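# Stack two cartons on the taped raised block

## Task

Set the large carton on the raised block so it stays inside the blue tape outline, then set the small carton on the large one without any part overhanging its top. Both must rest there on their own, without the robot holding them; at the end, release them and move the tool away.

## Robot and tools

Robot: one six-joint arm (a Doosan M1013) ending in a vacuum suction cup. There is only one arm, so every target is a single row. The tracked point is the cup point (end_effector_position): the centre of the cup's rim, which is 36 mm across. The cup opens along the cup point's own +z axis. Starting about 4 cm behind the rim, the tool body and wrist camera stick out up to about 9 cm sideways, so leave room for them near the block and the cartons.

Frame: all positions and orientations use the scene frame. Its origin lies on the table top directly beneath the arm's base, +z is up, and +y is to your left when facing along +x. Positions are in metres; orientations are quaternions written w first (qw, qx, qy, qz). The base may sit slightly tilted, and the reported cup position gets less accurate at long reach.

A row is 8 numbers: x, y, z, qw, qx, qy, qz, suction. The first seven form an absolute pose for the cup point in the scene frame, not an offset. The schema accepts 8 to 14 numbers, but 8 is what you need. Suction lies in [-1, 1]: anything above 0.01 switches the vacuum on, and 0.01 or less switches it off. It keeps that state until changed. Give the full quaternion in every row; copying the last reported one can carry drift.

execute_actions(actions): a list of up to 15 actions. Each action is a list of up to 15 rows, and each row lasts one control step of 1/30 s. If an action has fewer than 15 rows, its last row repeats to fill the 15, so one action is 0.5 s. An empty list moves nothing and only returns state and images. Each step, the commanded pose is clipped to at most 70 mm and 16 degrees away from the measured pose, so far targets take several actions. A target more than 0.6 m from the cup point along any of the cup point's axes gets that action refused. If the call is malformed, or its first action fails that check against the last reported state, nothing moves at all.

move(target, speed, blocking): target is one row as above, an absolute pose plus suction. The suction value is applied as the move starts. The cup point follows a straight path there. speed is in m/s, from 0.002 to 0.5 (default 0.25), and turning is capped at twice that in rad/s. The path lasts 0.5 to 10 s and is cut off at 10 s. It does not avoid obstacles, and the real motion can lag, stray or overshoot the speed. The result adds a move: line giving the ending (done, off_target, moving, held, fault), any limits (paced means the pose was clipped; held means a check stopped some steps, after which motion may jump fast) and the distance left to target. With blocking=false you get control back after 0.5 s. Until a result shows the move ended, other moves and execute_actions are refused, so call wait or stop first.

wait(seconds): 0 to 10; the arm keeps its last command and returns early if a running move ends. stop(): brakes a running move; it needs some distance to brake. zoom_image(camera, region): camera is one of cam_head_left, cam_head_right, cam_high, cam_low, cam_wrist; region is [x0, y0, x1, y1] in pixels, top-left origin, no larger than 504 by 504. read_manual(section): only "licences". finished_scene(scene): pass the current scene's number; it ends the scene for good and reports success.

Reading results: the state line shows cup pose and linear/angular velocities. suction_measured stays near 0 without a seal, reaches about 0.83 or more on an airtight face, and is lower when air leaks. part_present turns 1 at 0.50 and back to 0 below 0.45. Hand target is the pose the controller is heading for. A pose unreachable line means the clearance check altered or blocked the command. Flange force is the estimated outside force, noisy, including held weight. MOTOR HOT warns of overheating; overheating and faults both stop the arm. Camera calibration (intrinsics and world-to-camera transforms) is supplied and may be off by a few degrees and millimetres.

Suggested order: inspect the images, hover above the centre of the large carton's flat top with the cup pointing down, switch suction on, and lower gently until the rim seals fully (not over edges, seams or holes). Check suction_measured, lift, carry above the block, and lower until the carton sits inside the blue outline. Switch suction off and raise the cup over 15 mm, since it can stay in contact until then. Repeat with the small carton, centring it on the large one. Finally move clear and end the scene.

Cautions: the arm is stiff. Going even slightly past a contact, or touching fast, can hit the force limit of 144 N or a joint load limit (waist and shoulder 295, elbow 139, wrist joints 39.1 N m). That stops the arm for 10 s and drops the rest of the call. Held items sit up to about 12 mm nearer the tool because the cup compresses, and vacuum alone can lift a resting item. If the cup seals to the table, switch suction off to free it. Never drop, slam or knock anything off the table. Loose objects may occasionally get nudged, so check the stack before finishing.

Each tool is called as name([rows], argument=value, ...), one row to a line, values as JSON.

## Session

execute_actions(actions=[])

Scene clock: 0.00 s.
end_effector_position=(+0.6485, -0.0344, +0.3934) suction_measured=0.00 part_present=0 end_effector_quat_wxyz=(+0.000, +0.026, +1.000, +0.001) end_effector_velocity=(+0.000, +0.000, +0.000) end_effector_angular_velocity=(+0.000, -0.000, +0.000)
Joint positions: [-0.053  0.166  1.622  0.     1.354 -0.052]
Joint velocities: [ 0.  0. -0.  0.  0. -0.]
Flange force (N, the push that the arm receives, along the end effector's own x y z axes): no reading
Hand target: +0.649, -0.034, +0.393; +0.000, +0.026, +1.000, +0.001
camera_calibration (this result's frames):
cam_wrist: T_world_to_cam=[[-0.0214627, -0.999478, -0.0241328, -0.00433931], [-0.900447, 0.00883587, 0.434875, 0.438504], [-0.434435, 0.0310639, -0.900167, 0.718631], [0, 0, 0, 1]] pos_world=[0.706955, -0.0305351, 0.456089]

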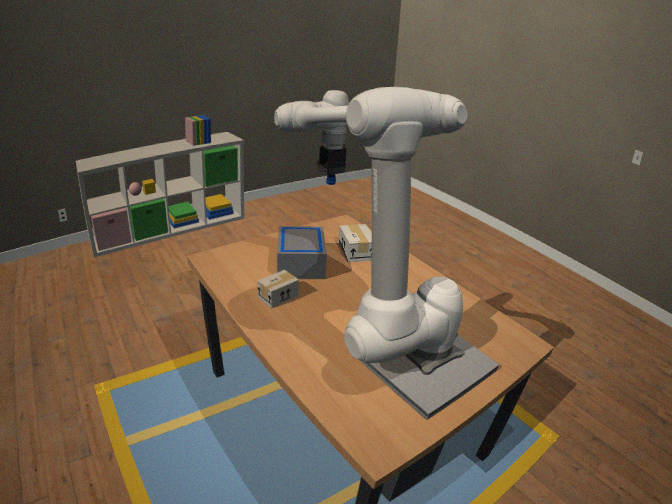

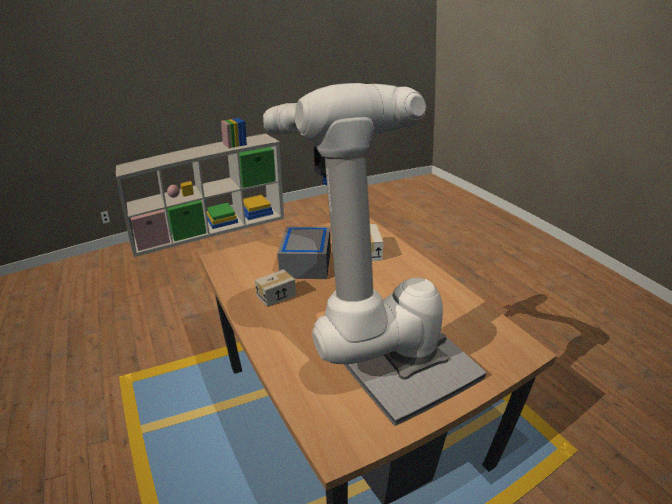

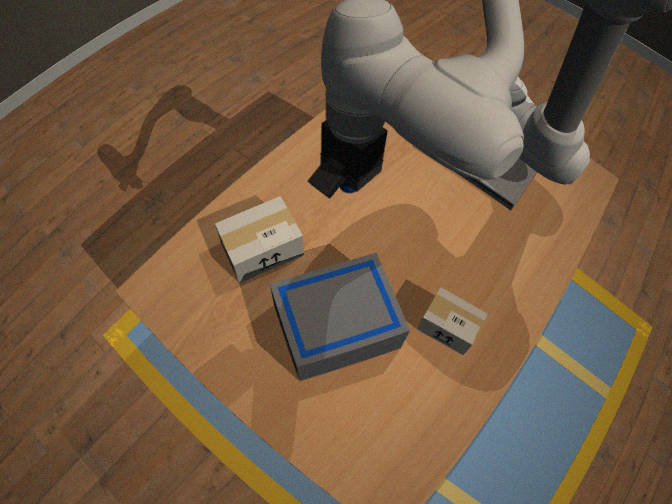

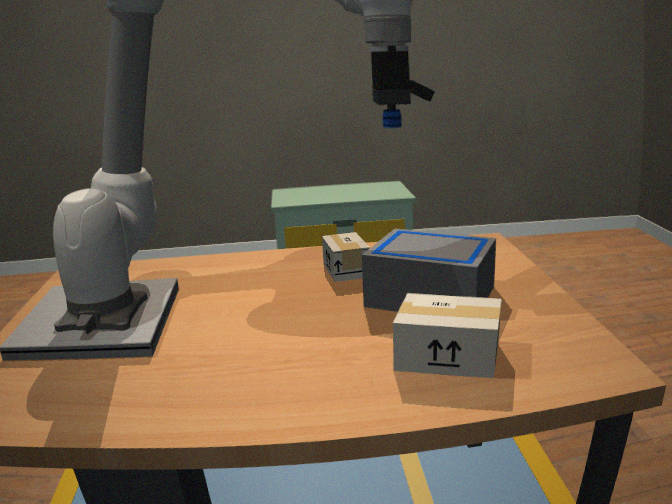

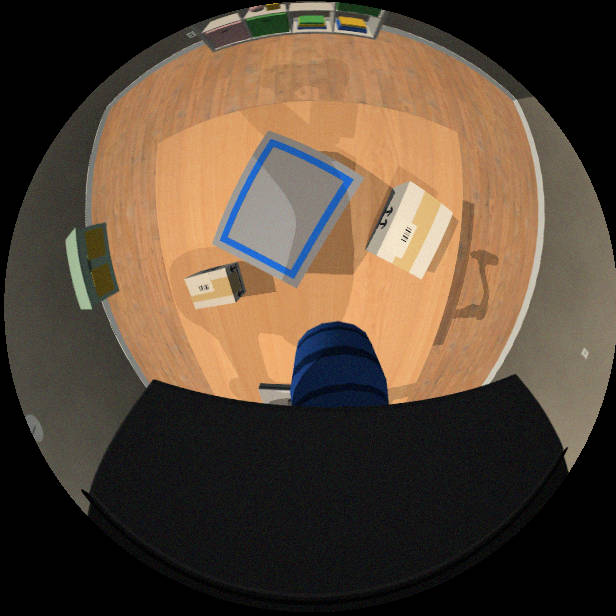

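zoom_image(camera="cam_high", region=[200, 180, 330, 300])

zoom_image(camera="cam_high", region=[255, 240, 425, 395])

zoom_image(camera="cam_high", region=[400, 270, 510, 370])

zoom_image(camera="cam_high", region=[290, 110, 410, 210])

Region (200, 180, 330, 300) of cam_high's 672x504 image, scaled by 3.877, with more detail than that image has; it fills the top 465 rows of this view, and the rest is white.

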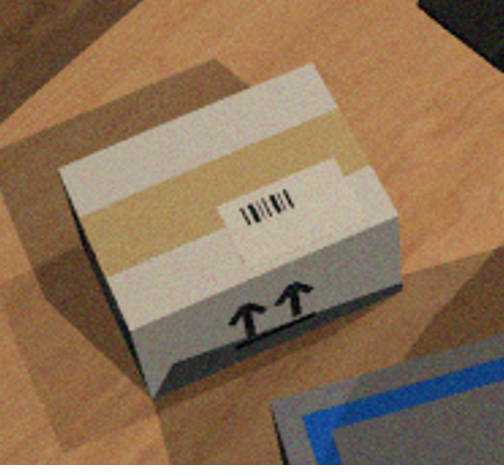

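Region (255, 240, 425, 395) of cam_high's 672x504 image, scaled by 2.965, with more detail than that image has; it fills the top 460 rows of this view, and the rest is white.

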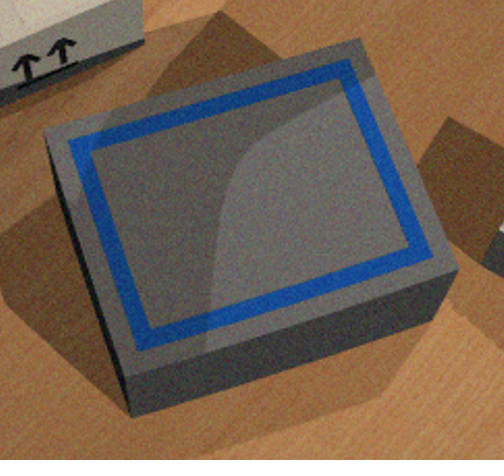

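Region (400, 270, 510, 370) of cam_high's 672x504 image, scaled by 4.582, with more detail than that image has; it fills the top 458 rows of this view, and the rest is white.

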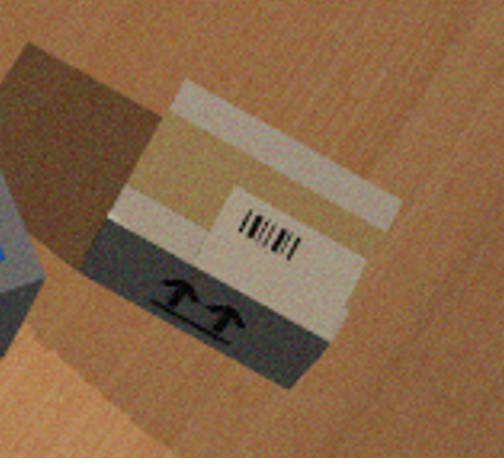

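Region (290, 110, 410, 210) of cam_high's 672x504 image, scaled by 4.200, with more detail than that image has.

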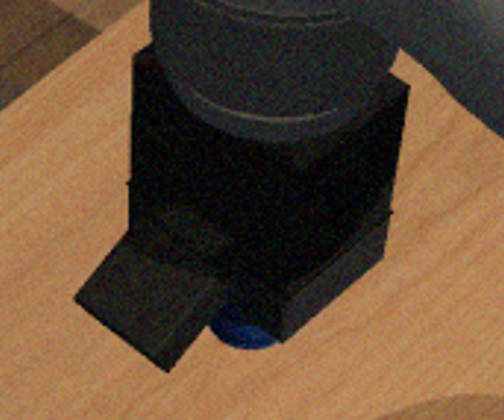

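move(target=[0.71, -0.248, 0.125, 0, 0.1985, 0.9801, 0, 0], speed=0.35)

zoom_image(camera="cam_wrist", region=[200, 150, 480, 420])

zoom_image(camera="cam_low", region=[350, 220, 530, 390])

Scene clock: 98.80 s.
end_effector_position=(+0.7101, -0.2478, +0.1253) suction_measured=0.00 part_present=0 end_effector_quat_wxyz=(+0.000, +0.198, +0.980, -0.000) end_effector_velocity=(+0.000, -0.001, -0.001) end_effector_angular_velocity=(+0.000, +0.001, -0.000)
Joint positions: [-0.329  0.494  1.691 -0.003  0.956  0.021]
Joint velocities: [-0.001  0.002 -0.001  0.    -0.    -0.001]
Flange force (N, the push that the arm receives, along the end effector's own x y z axes): [9.1 -2.2 -4.4]
Hand target: +0.710, -0.248, +0.125; +0.000, +0.199, +0.980, -0.000
Off the commanded pose: 0.000 m, 0 deg.
move: done
camera_calibration (this result's frames):
cam_wrist: T_world_to_cam=[[-0.360111, -0.932658, -0.0216547, 0.0339002], [-0.843364, 0.315535, 0.434943, 0.64782], [-0.39882, 0.174891, -0.900198, 0.521062], [0, 0, 0, 1]] pos_world=[0.766366, -0.263921, 0.188028]

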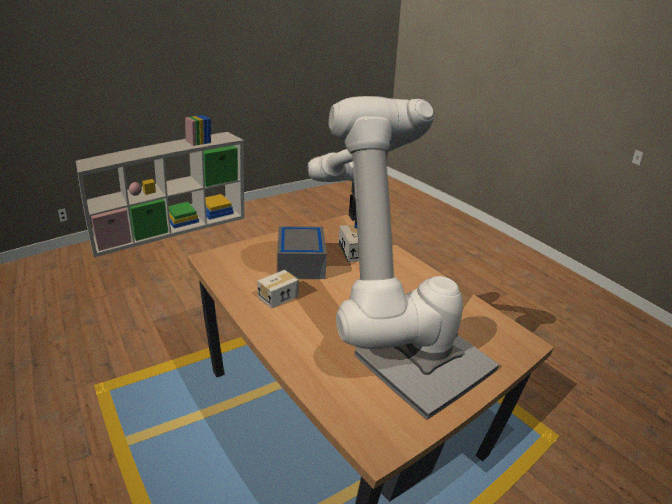

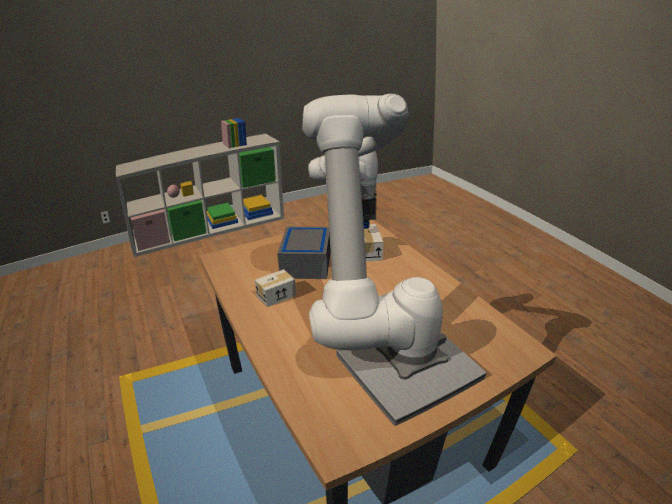

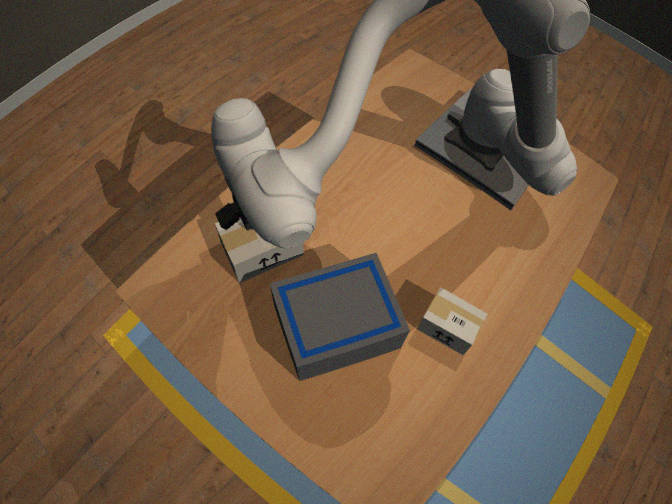

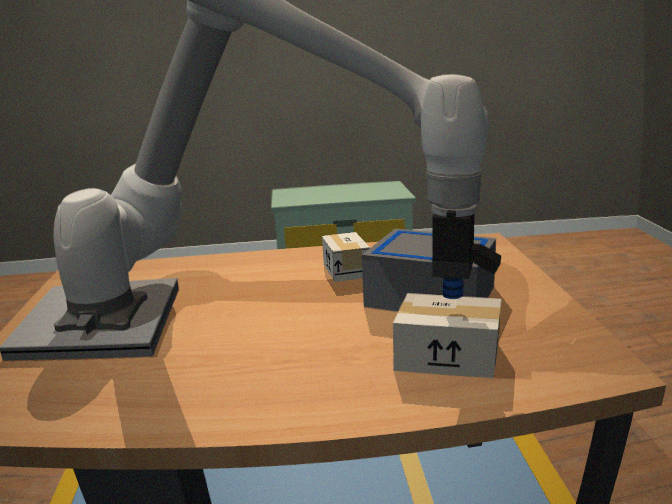

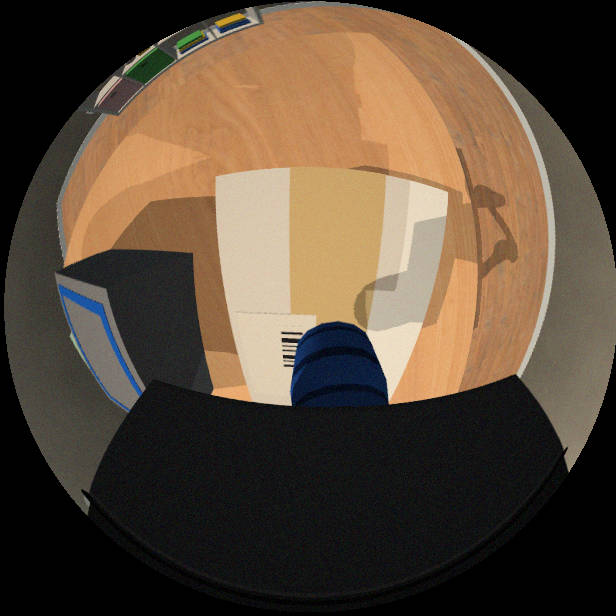

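Region (200, 150, 480, 420) of cam_wrist's 616x616 image, scaled by 1.800, with more detail than that image has; it fills the top 486 rows of this view, and the rest is white.

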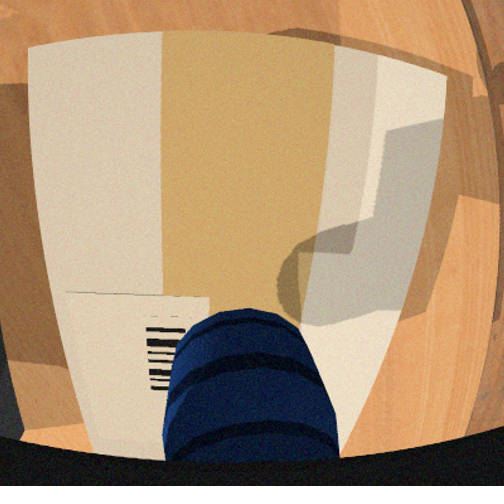

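Region (350, 220, 530, 390) of cam_low's 672x504 image, scaled by 2.800, with more detail than that image has.

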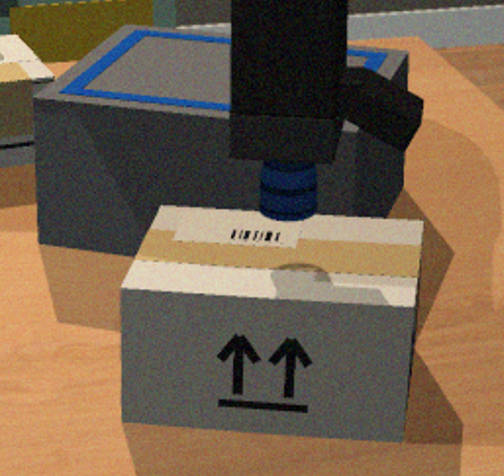

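execute_actions(actions=[])

Scene clock: 117.73 s.
end_effector_position=(+0.7100, -0.2479, +0.1252) suction_measured=0.00 part_present=0 end_effector_quat_wxyz=(+0.000, +0.199, +0.980, -0.000) end_effector_velocity=(-0.000, +0.001, +0.000) end_effector_angular_velocity=(+0.002, -0.001, -0.000)
Joint positions: [-0.329  0.494  1.691 -0.003  0.956  0.021]
Joint velocities: [-0.    -0.001  0.001  0.002  0.    -0.001]
Flange force (N, the push that the arm receives, along the end effector's own x y z axes): [7.3 0.2 -2.1]
Hand target: +0.710, -0.248, +0.125; +0.000, +0.199, +0.980, -0.000
Off the commanded pose: 0.000 m, 0 deg.
camera_calibration (this result's frames):
cam_wrist: T_world_to_cam=[[-0.360185, -0.932629, -0.021656, 0.0339039], [-0.84329, 0.31558, 0.435053, 0.647808], [-0.398909, 0.174962, -0.900144, 0.521044], [0, 0, 0, 1]] pos_world=[0.766351, -0.263978, 0.187918]

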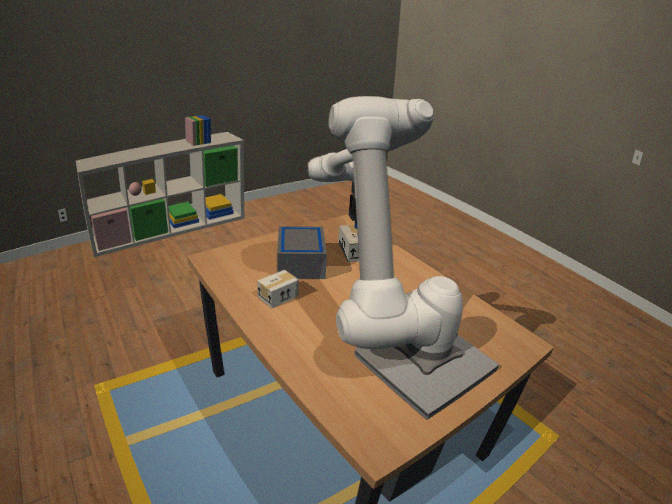

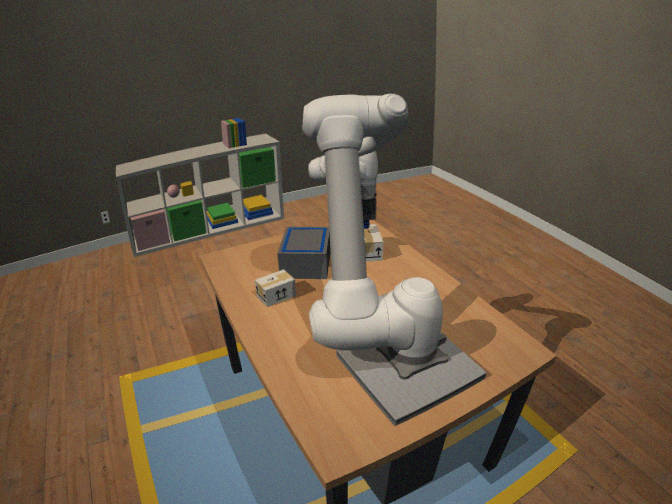

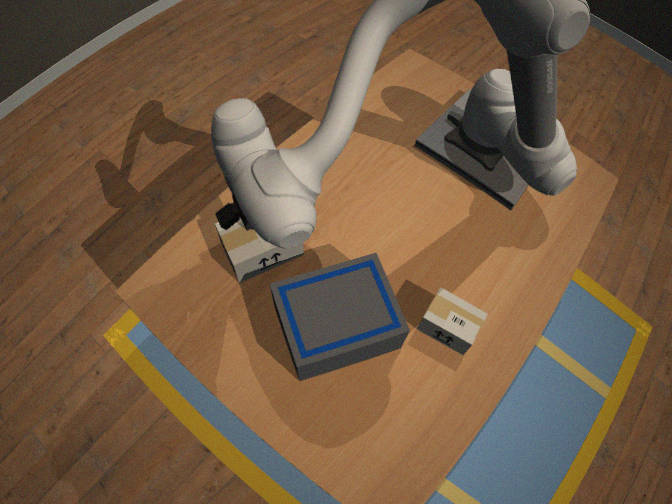

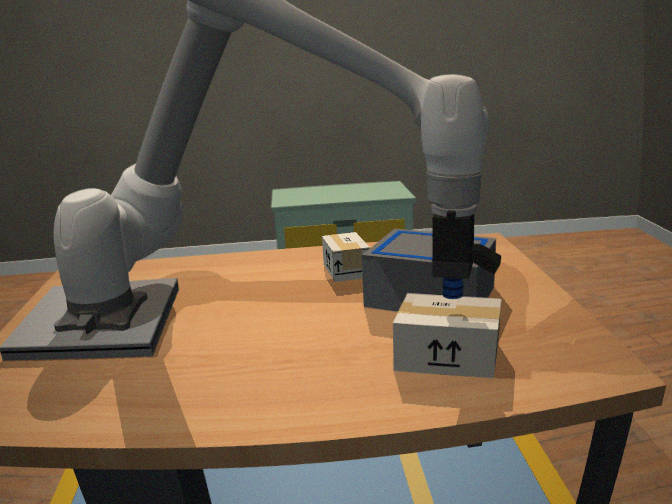

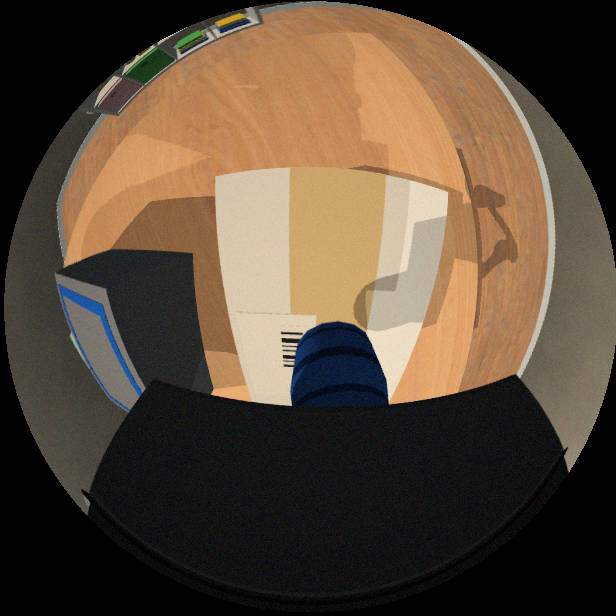

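move(target=[0.710, -0.248, 0.088, 0, 0.1985, 0.9801, 0, 1], speed=0.04)

Scene clock: 120.57 s.
end_effector_position=(+0.7100, -0.2480, +0.0880) suction_measured=1.00 part_present=1 end_effector_quat_wxyz=(+0.000, +0.199, +0.980, +0.000) end_effector_velocity=(+0.000, -0.000, +0.000) end_effector_angular_velocity=(-0.002, -0.001, +0.002)
Joint positions: [-0.329  0.531  1.713 -0.003  0.897  0.02 ]
Joint velocities: [-0.    -0.001  0.    -0.001 -0.001 -0.001]
Flange force (N, the push that the arm receives, along the end effector's own x y z axes): [4.1 -1.9 5.6]
Hand target: +0.710, -0.248, +0.088; -0.000, +0.199, +0.980, -0.000
Off the commanded pose: 0.000 m, 0 deg.
move: done
camera_calibration (this result's frames):
cam_wrist: T_world_to_cam=[[-0.360171, -0.932633, -0.0217507, 0.0329557], [-0.843299, 0.315525, 0.435075, 0.664007], [-0.398902, 0.175044, -0.900132, 0.487582], [0, 0, 0, 1]] pos_world=[0.766324, -0.264124, 0.150712]

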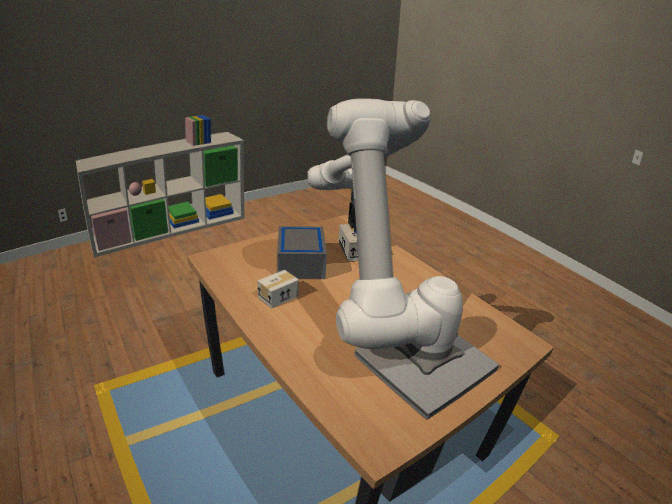

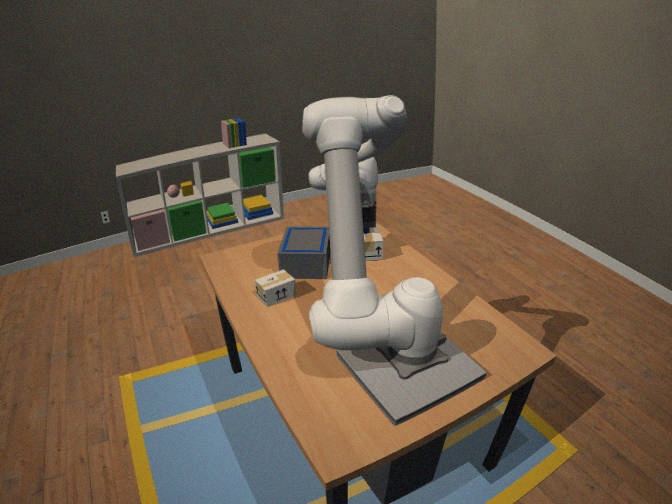

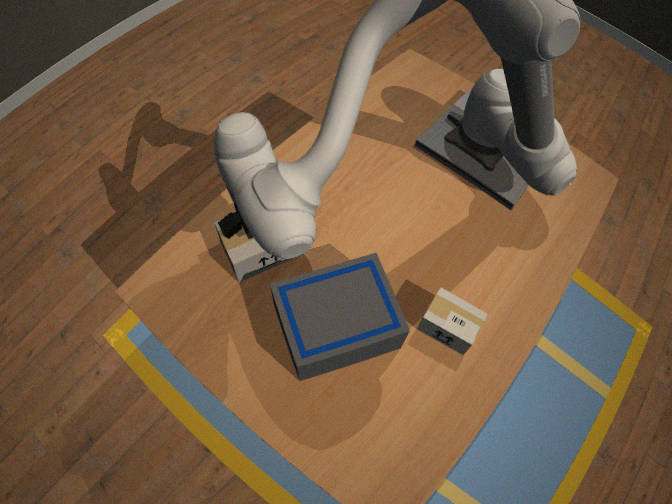

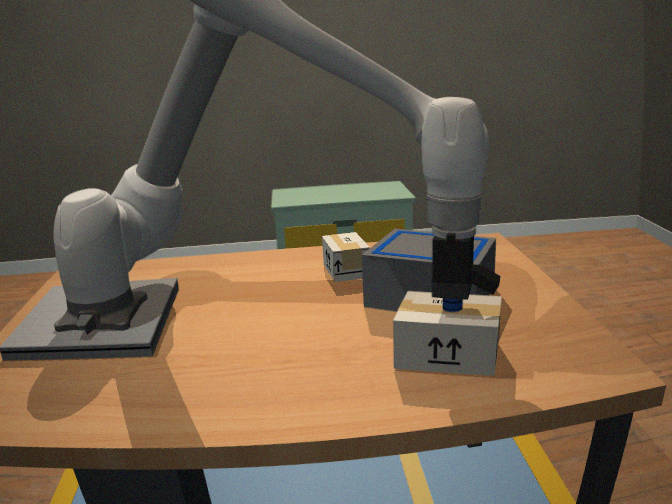

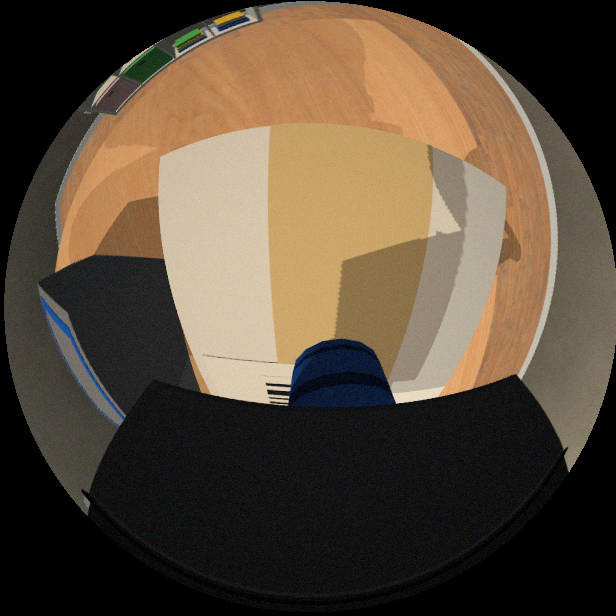

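zoom_image(camera="cam_low", region=[370, 270, 530, 390])

Region (370, 270, 530, 390) of cam_low's 672x504 image, scaled by 3.150, with more detail than that image has; it fills the top 378 rows of this view, and the rest is white.

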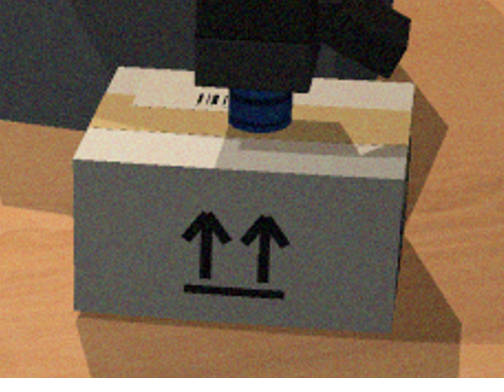

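move(target=[0.710, -0.248, 0.245, 0, 0.1985, 0.9801, 0, 1], speed=0.25)

move(target=[0.746, 0.034, 0.235, 0, 0.2664, 0.9639, 0, 1], speed=0.3)

Scene clock: 131.20 s.
end_effector_position=(+0.7100, -0.2480, +0.2449) suction_measured=1.00 part_present=1 end_effector_quat_wxyz=(-0.000, +0.199, +0.980, +0.000) end_effector_velocity=(+0.000, +0.001, +0.000) end_effector_angular_velocity=(+0.001, -0.000, +0.002)
Joint positions: [-0.329  0.399  1.593 -0.002  1.149  0.02 ]
Joint velocities: [ 0.002 -0.    -0.     0.001  0.    -0.   ]
Flange force (N, the push that the arm receives, along the end effector's own x y z axes): [10.0 -3.1 7.0]
Hand target: +0.710, -0.248, +0.245; +0.000, +0.198, +0.980, +0.000
Off the commanded pose: 0.000 m, 0 deg.
move: done
camera_calibration (this result's frames):
cam_wrist: T_world_to_cam=[[-0.36016, -0.932635, -0.0218324, 0.0363877], [-0.843287, 0.315469, 0.435139, 0.595701], [-0.398939, 0.175131, -0.900098, 0.628795], [0, 0, 0, 1]] pos_world=[0.766303, -0.26411, 0.307558]

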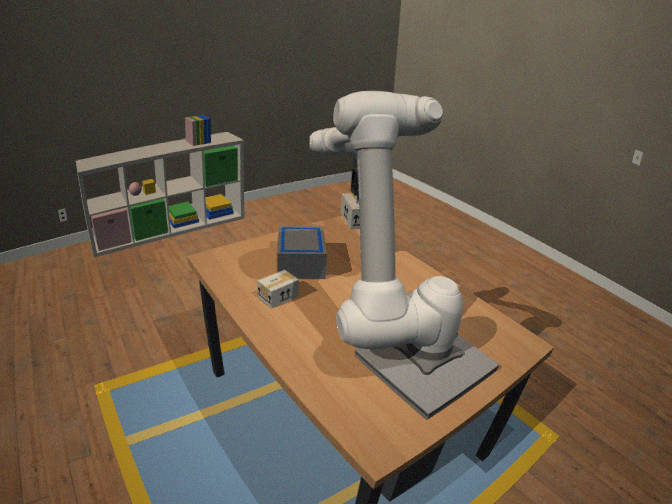

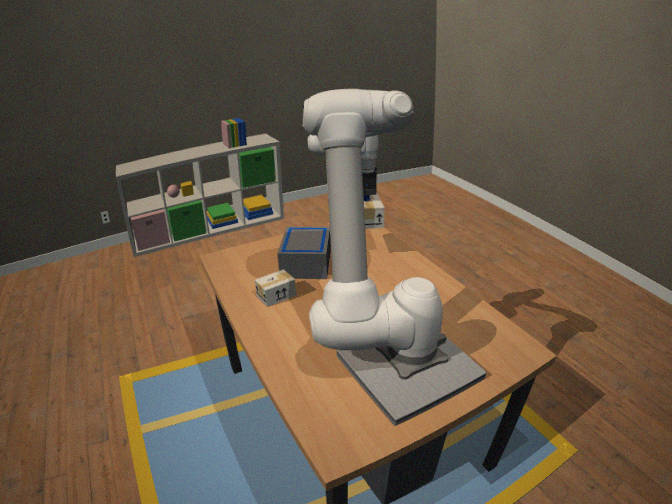

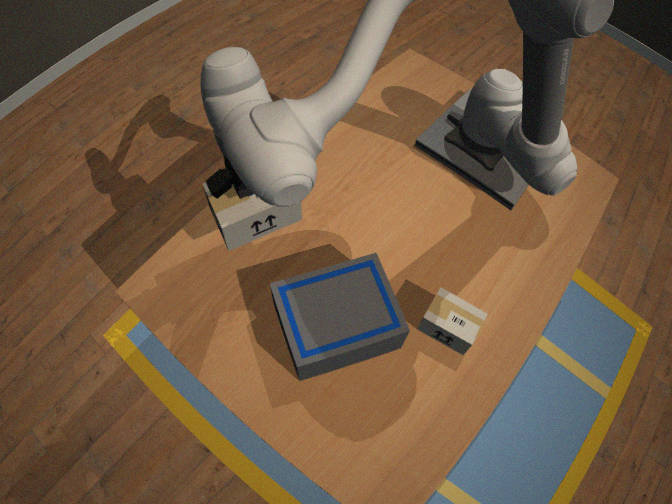

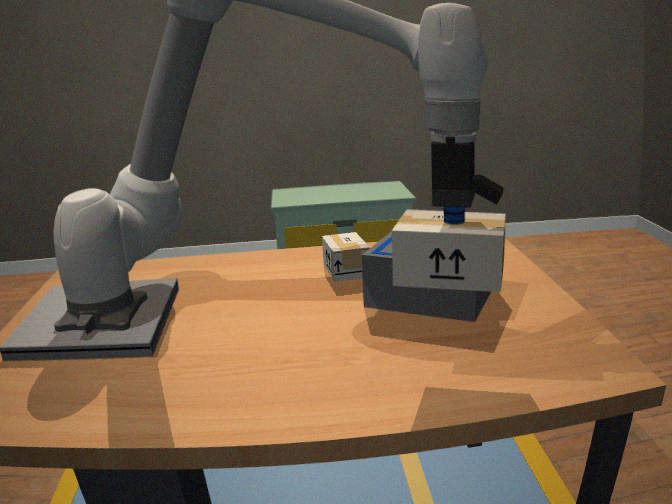

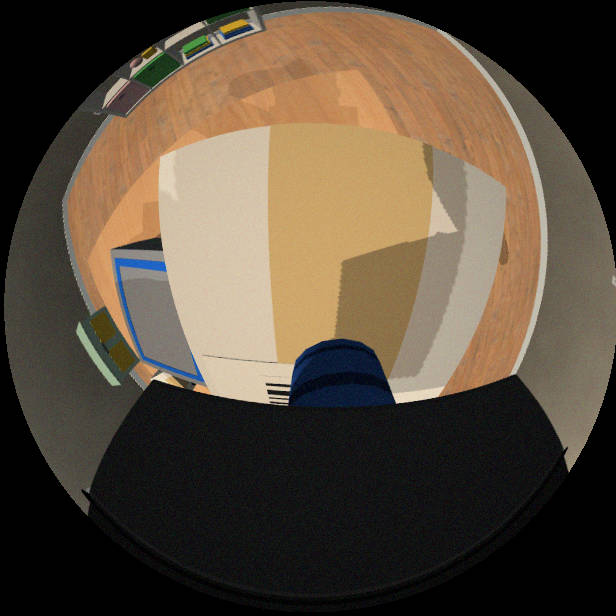

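Scene clock: 132.57 s.
end_effector_position=(+0.7460, +0.0337, +0.2350) suction_measured=1.00 part_present=1 end_effector_quat_wxyz=(-0.000, +0.266, +0.964, +0.000) end_effector_velocity=(+0.000, -0.000, -0.001) end_effector_angular_velocity=(+0.001, +0.001, -0.001)
Joint positions: [ 0.052  0.399  1.614 -0.002  1.129  0.541]
Joint velocities: [-0.001  0.001 -0.     0.001 -0.    -0.   ]
Flange force (N, the push that the arm receives, along the end effector's own x y z axes): [6.2 -2.9 8.5]
Hand target: +0.746, +0.034, +0.235; -0.000, +0.266, +0.964, +0.000
Off the commanded pose: 0.000 m, 0 deg.
move: done
camera_calibration (this result's frames):
cam_wrist: T_world_to_cam=[[-0.486513, -0.873401, -0.0218115, 0.404103], [-0.791138, 0.429822, 0.435148, 0.498708], [-0.370684, 0.228961, -0.900095, 0.56206], [0, 0, 0, 1]] pos_world=[0.799494, 0.00989796, 0.297709]

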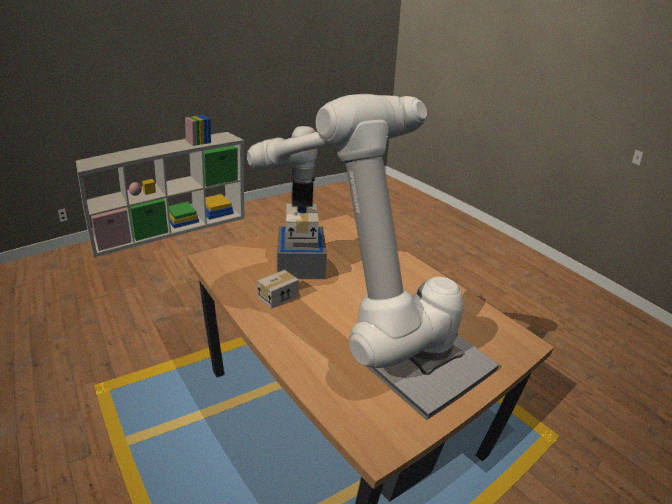

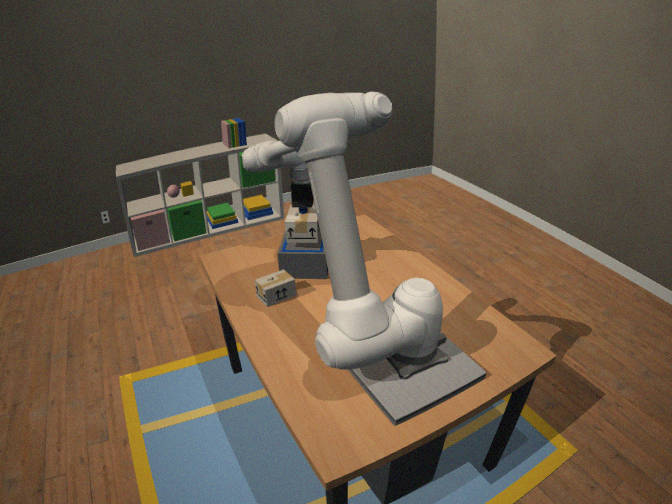

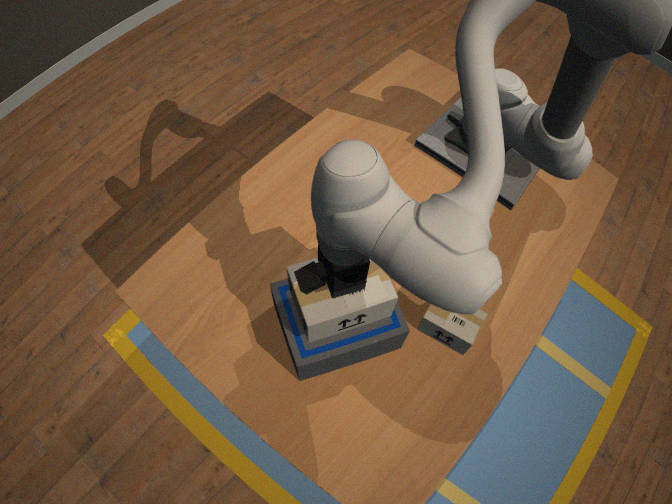

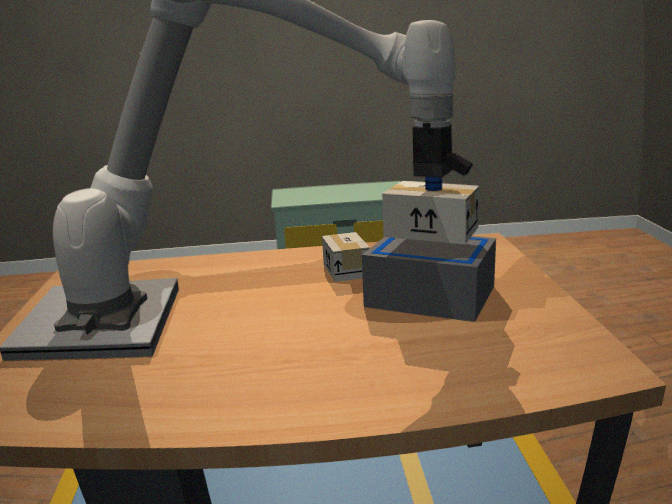

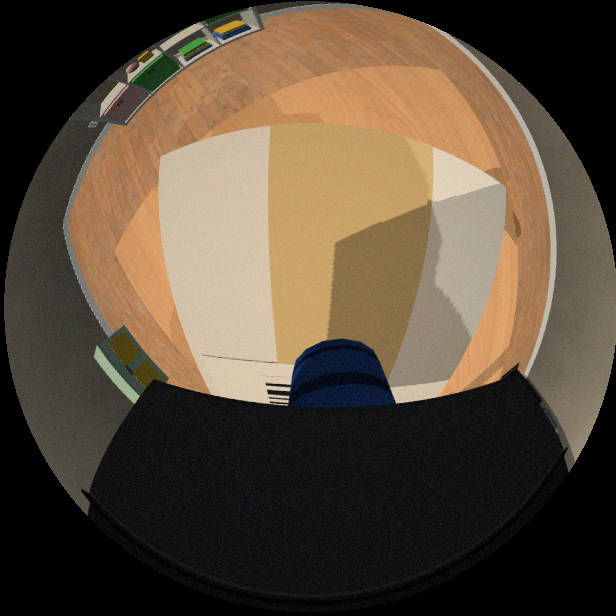

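move(target=[0.746, 0.034, 0.212, 0, 0.2664, 0.9639, 0, 1], speed=0.05)

zoom_image(camera="cam_low", region=[355, 180, 515, 300])

zoom_image(camera="cam_high", region=[255, 240, 425, 390])

zoom_image(camera="cam_head_left", region=[262, 200, 342, 290])

Scene clock: 137.10 s.
end_effector_position=(+0.7460, +0.0340, +0.2120) suction_measured=1.00 part_present=1 end_effector_quat_wxyz=(+0.000, +0.266, +0.964, -0.000) end_effector_velocity=(+0.000, -0.001, +0.000) end_effector_angular_velocity=(+0.000, -0.000, -0.000)
Joint positions: [ 0.052  0.415  1.635 -0.003  1.092  0.541]
Joint velocities: [-0.001 -0.     0.     0.    -0.    -0.001]
Flange force (N, the push that the arm receives, along the end effector's own x y z axes): [4.2 -3.0 9.0]
Hand target: +0.746, +0.034, +0.212; +0.000, +0.266, +0.964, -0.000
Off the commanded pose: 0.000 m, 0 deg.
move: done
camera_calibration (this result's frames):
cam_wrist: T_world_to_cam=[[-0.486434, -0.873447, -0.0217244, 0.403791], [-0.791193, 0.429804, 0.435066, 0.508668], [-0.37067, 0.228819, -0.900137, 0.541323], [0, 0, 0, 1]] pos_world=[0.799524, 0.0101975, 0.274733]

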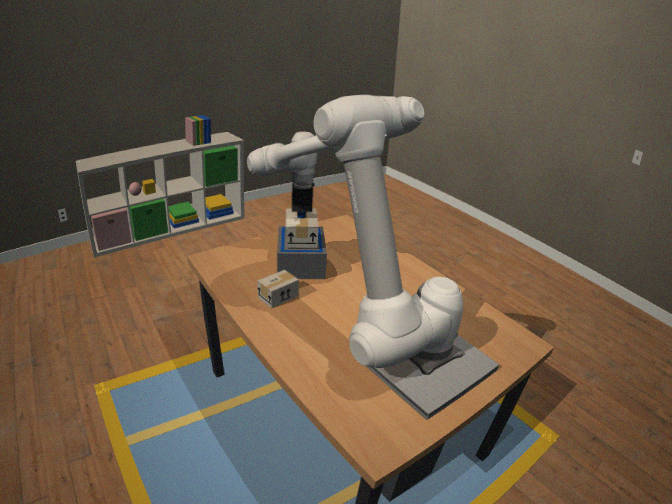

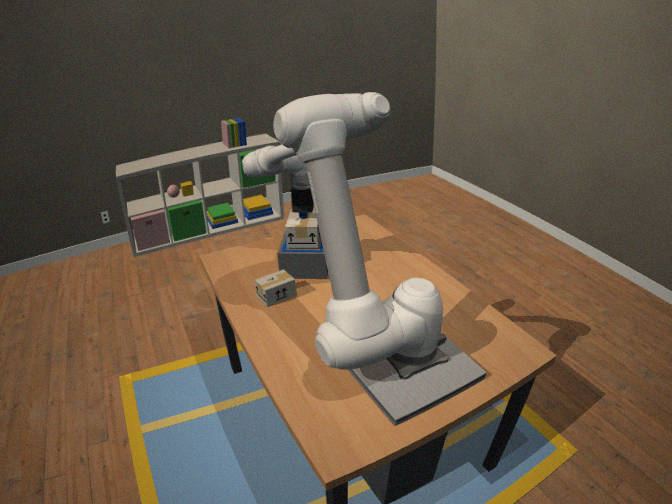

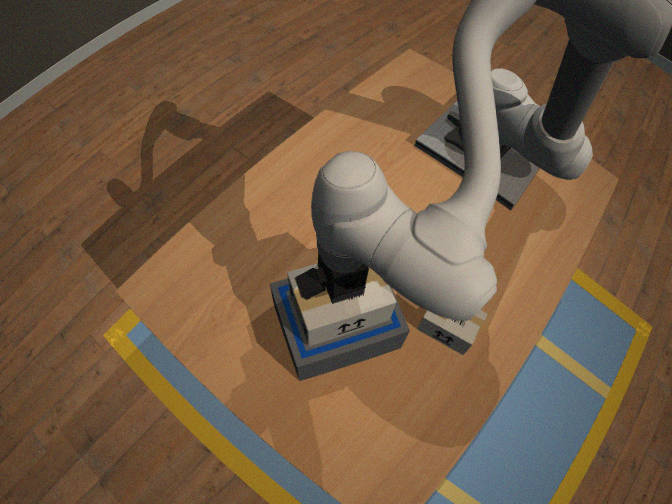

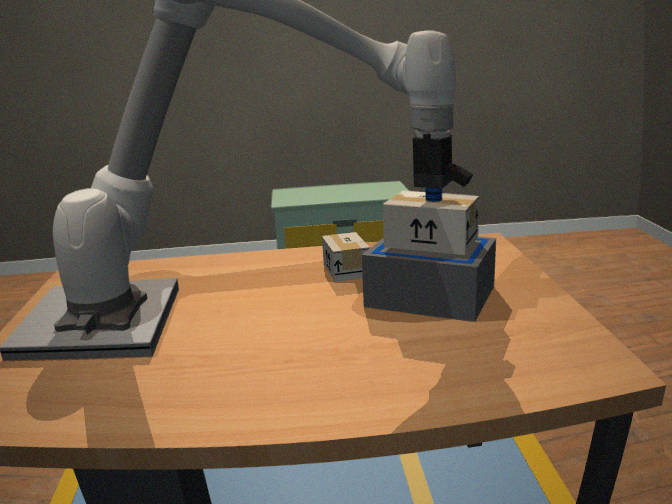

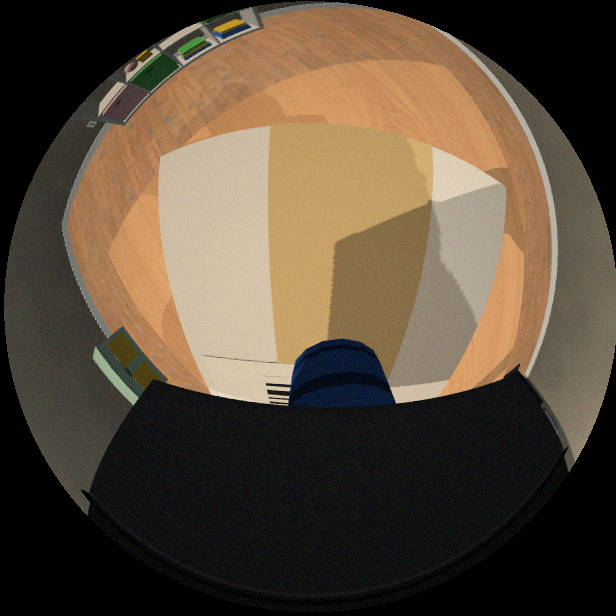

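Region (355, 180, 515, 300) of cam_low's 672x504 image, scaled by 3.150, with more detail than that image has; it fills the top 378 rows of this view, and the rest is white.

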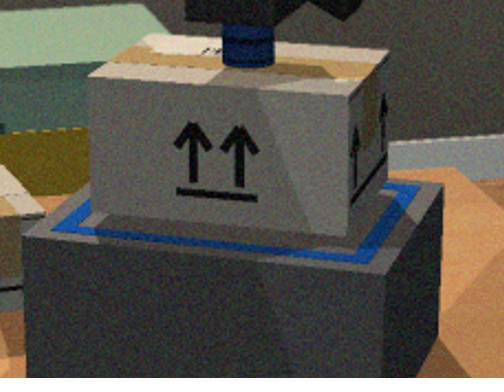

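Region (255, 240, 425, 390) of cam_high's 672x504 image, scaled by 2.965, with more detail than that image has; it fills the top 445 rows of this view, and the rest is white.

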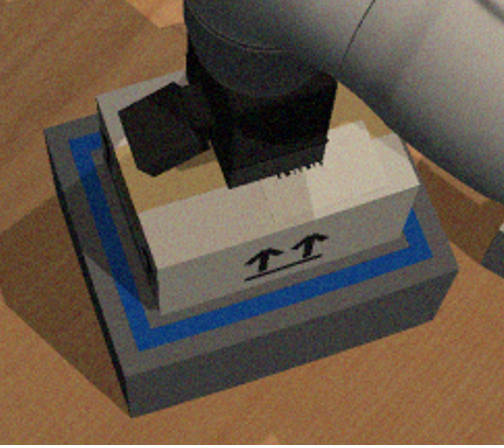

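Region (262, 200, 342, 290) of cam_head_left's 672x504 image, scaled by 5.600, with more detail than that image has.

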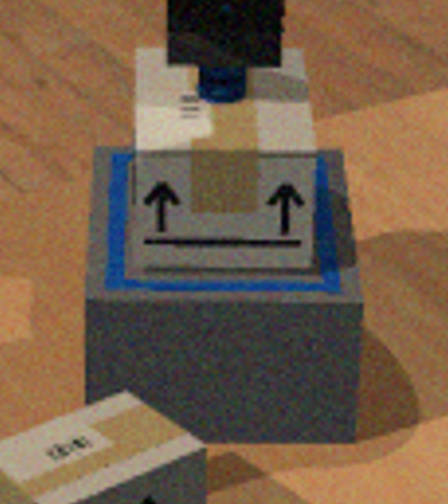

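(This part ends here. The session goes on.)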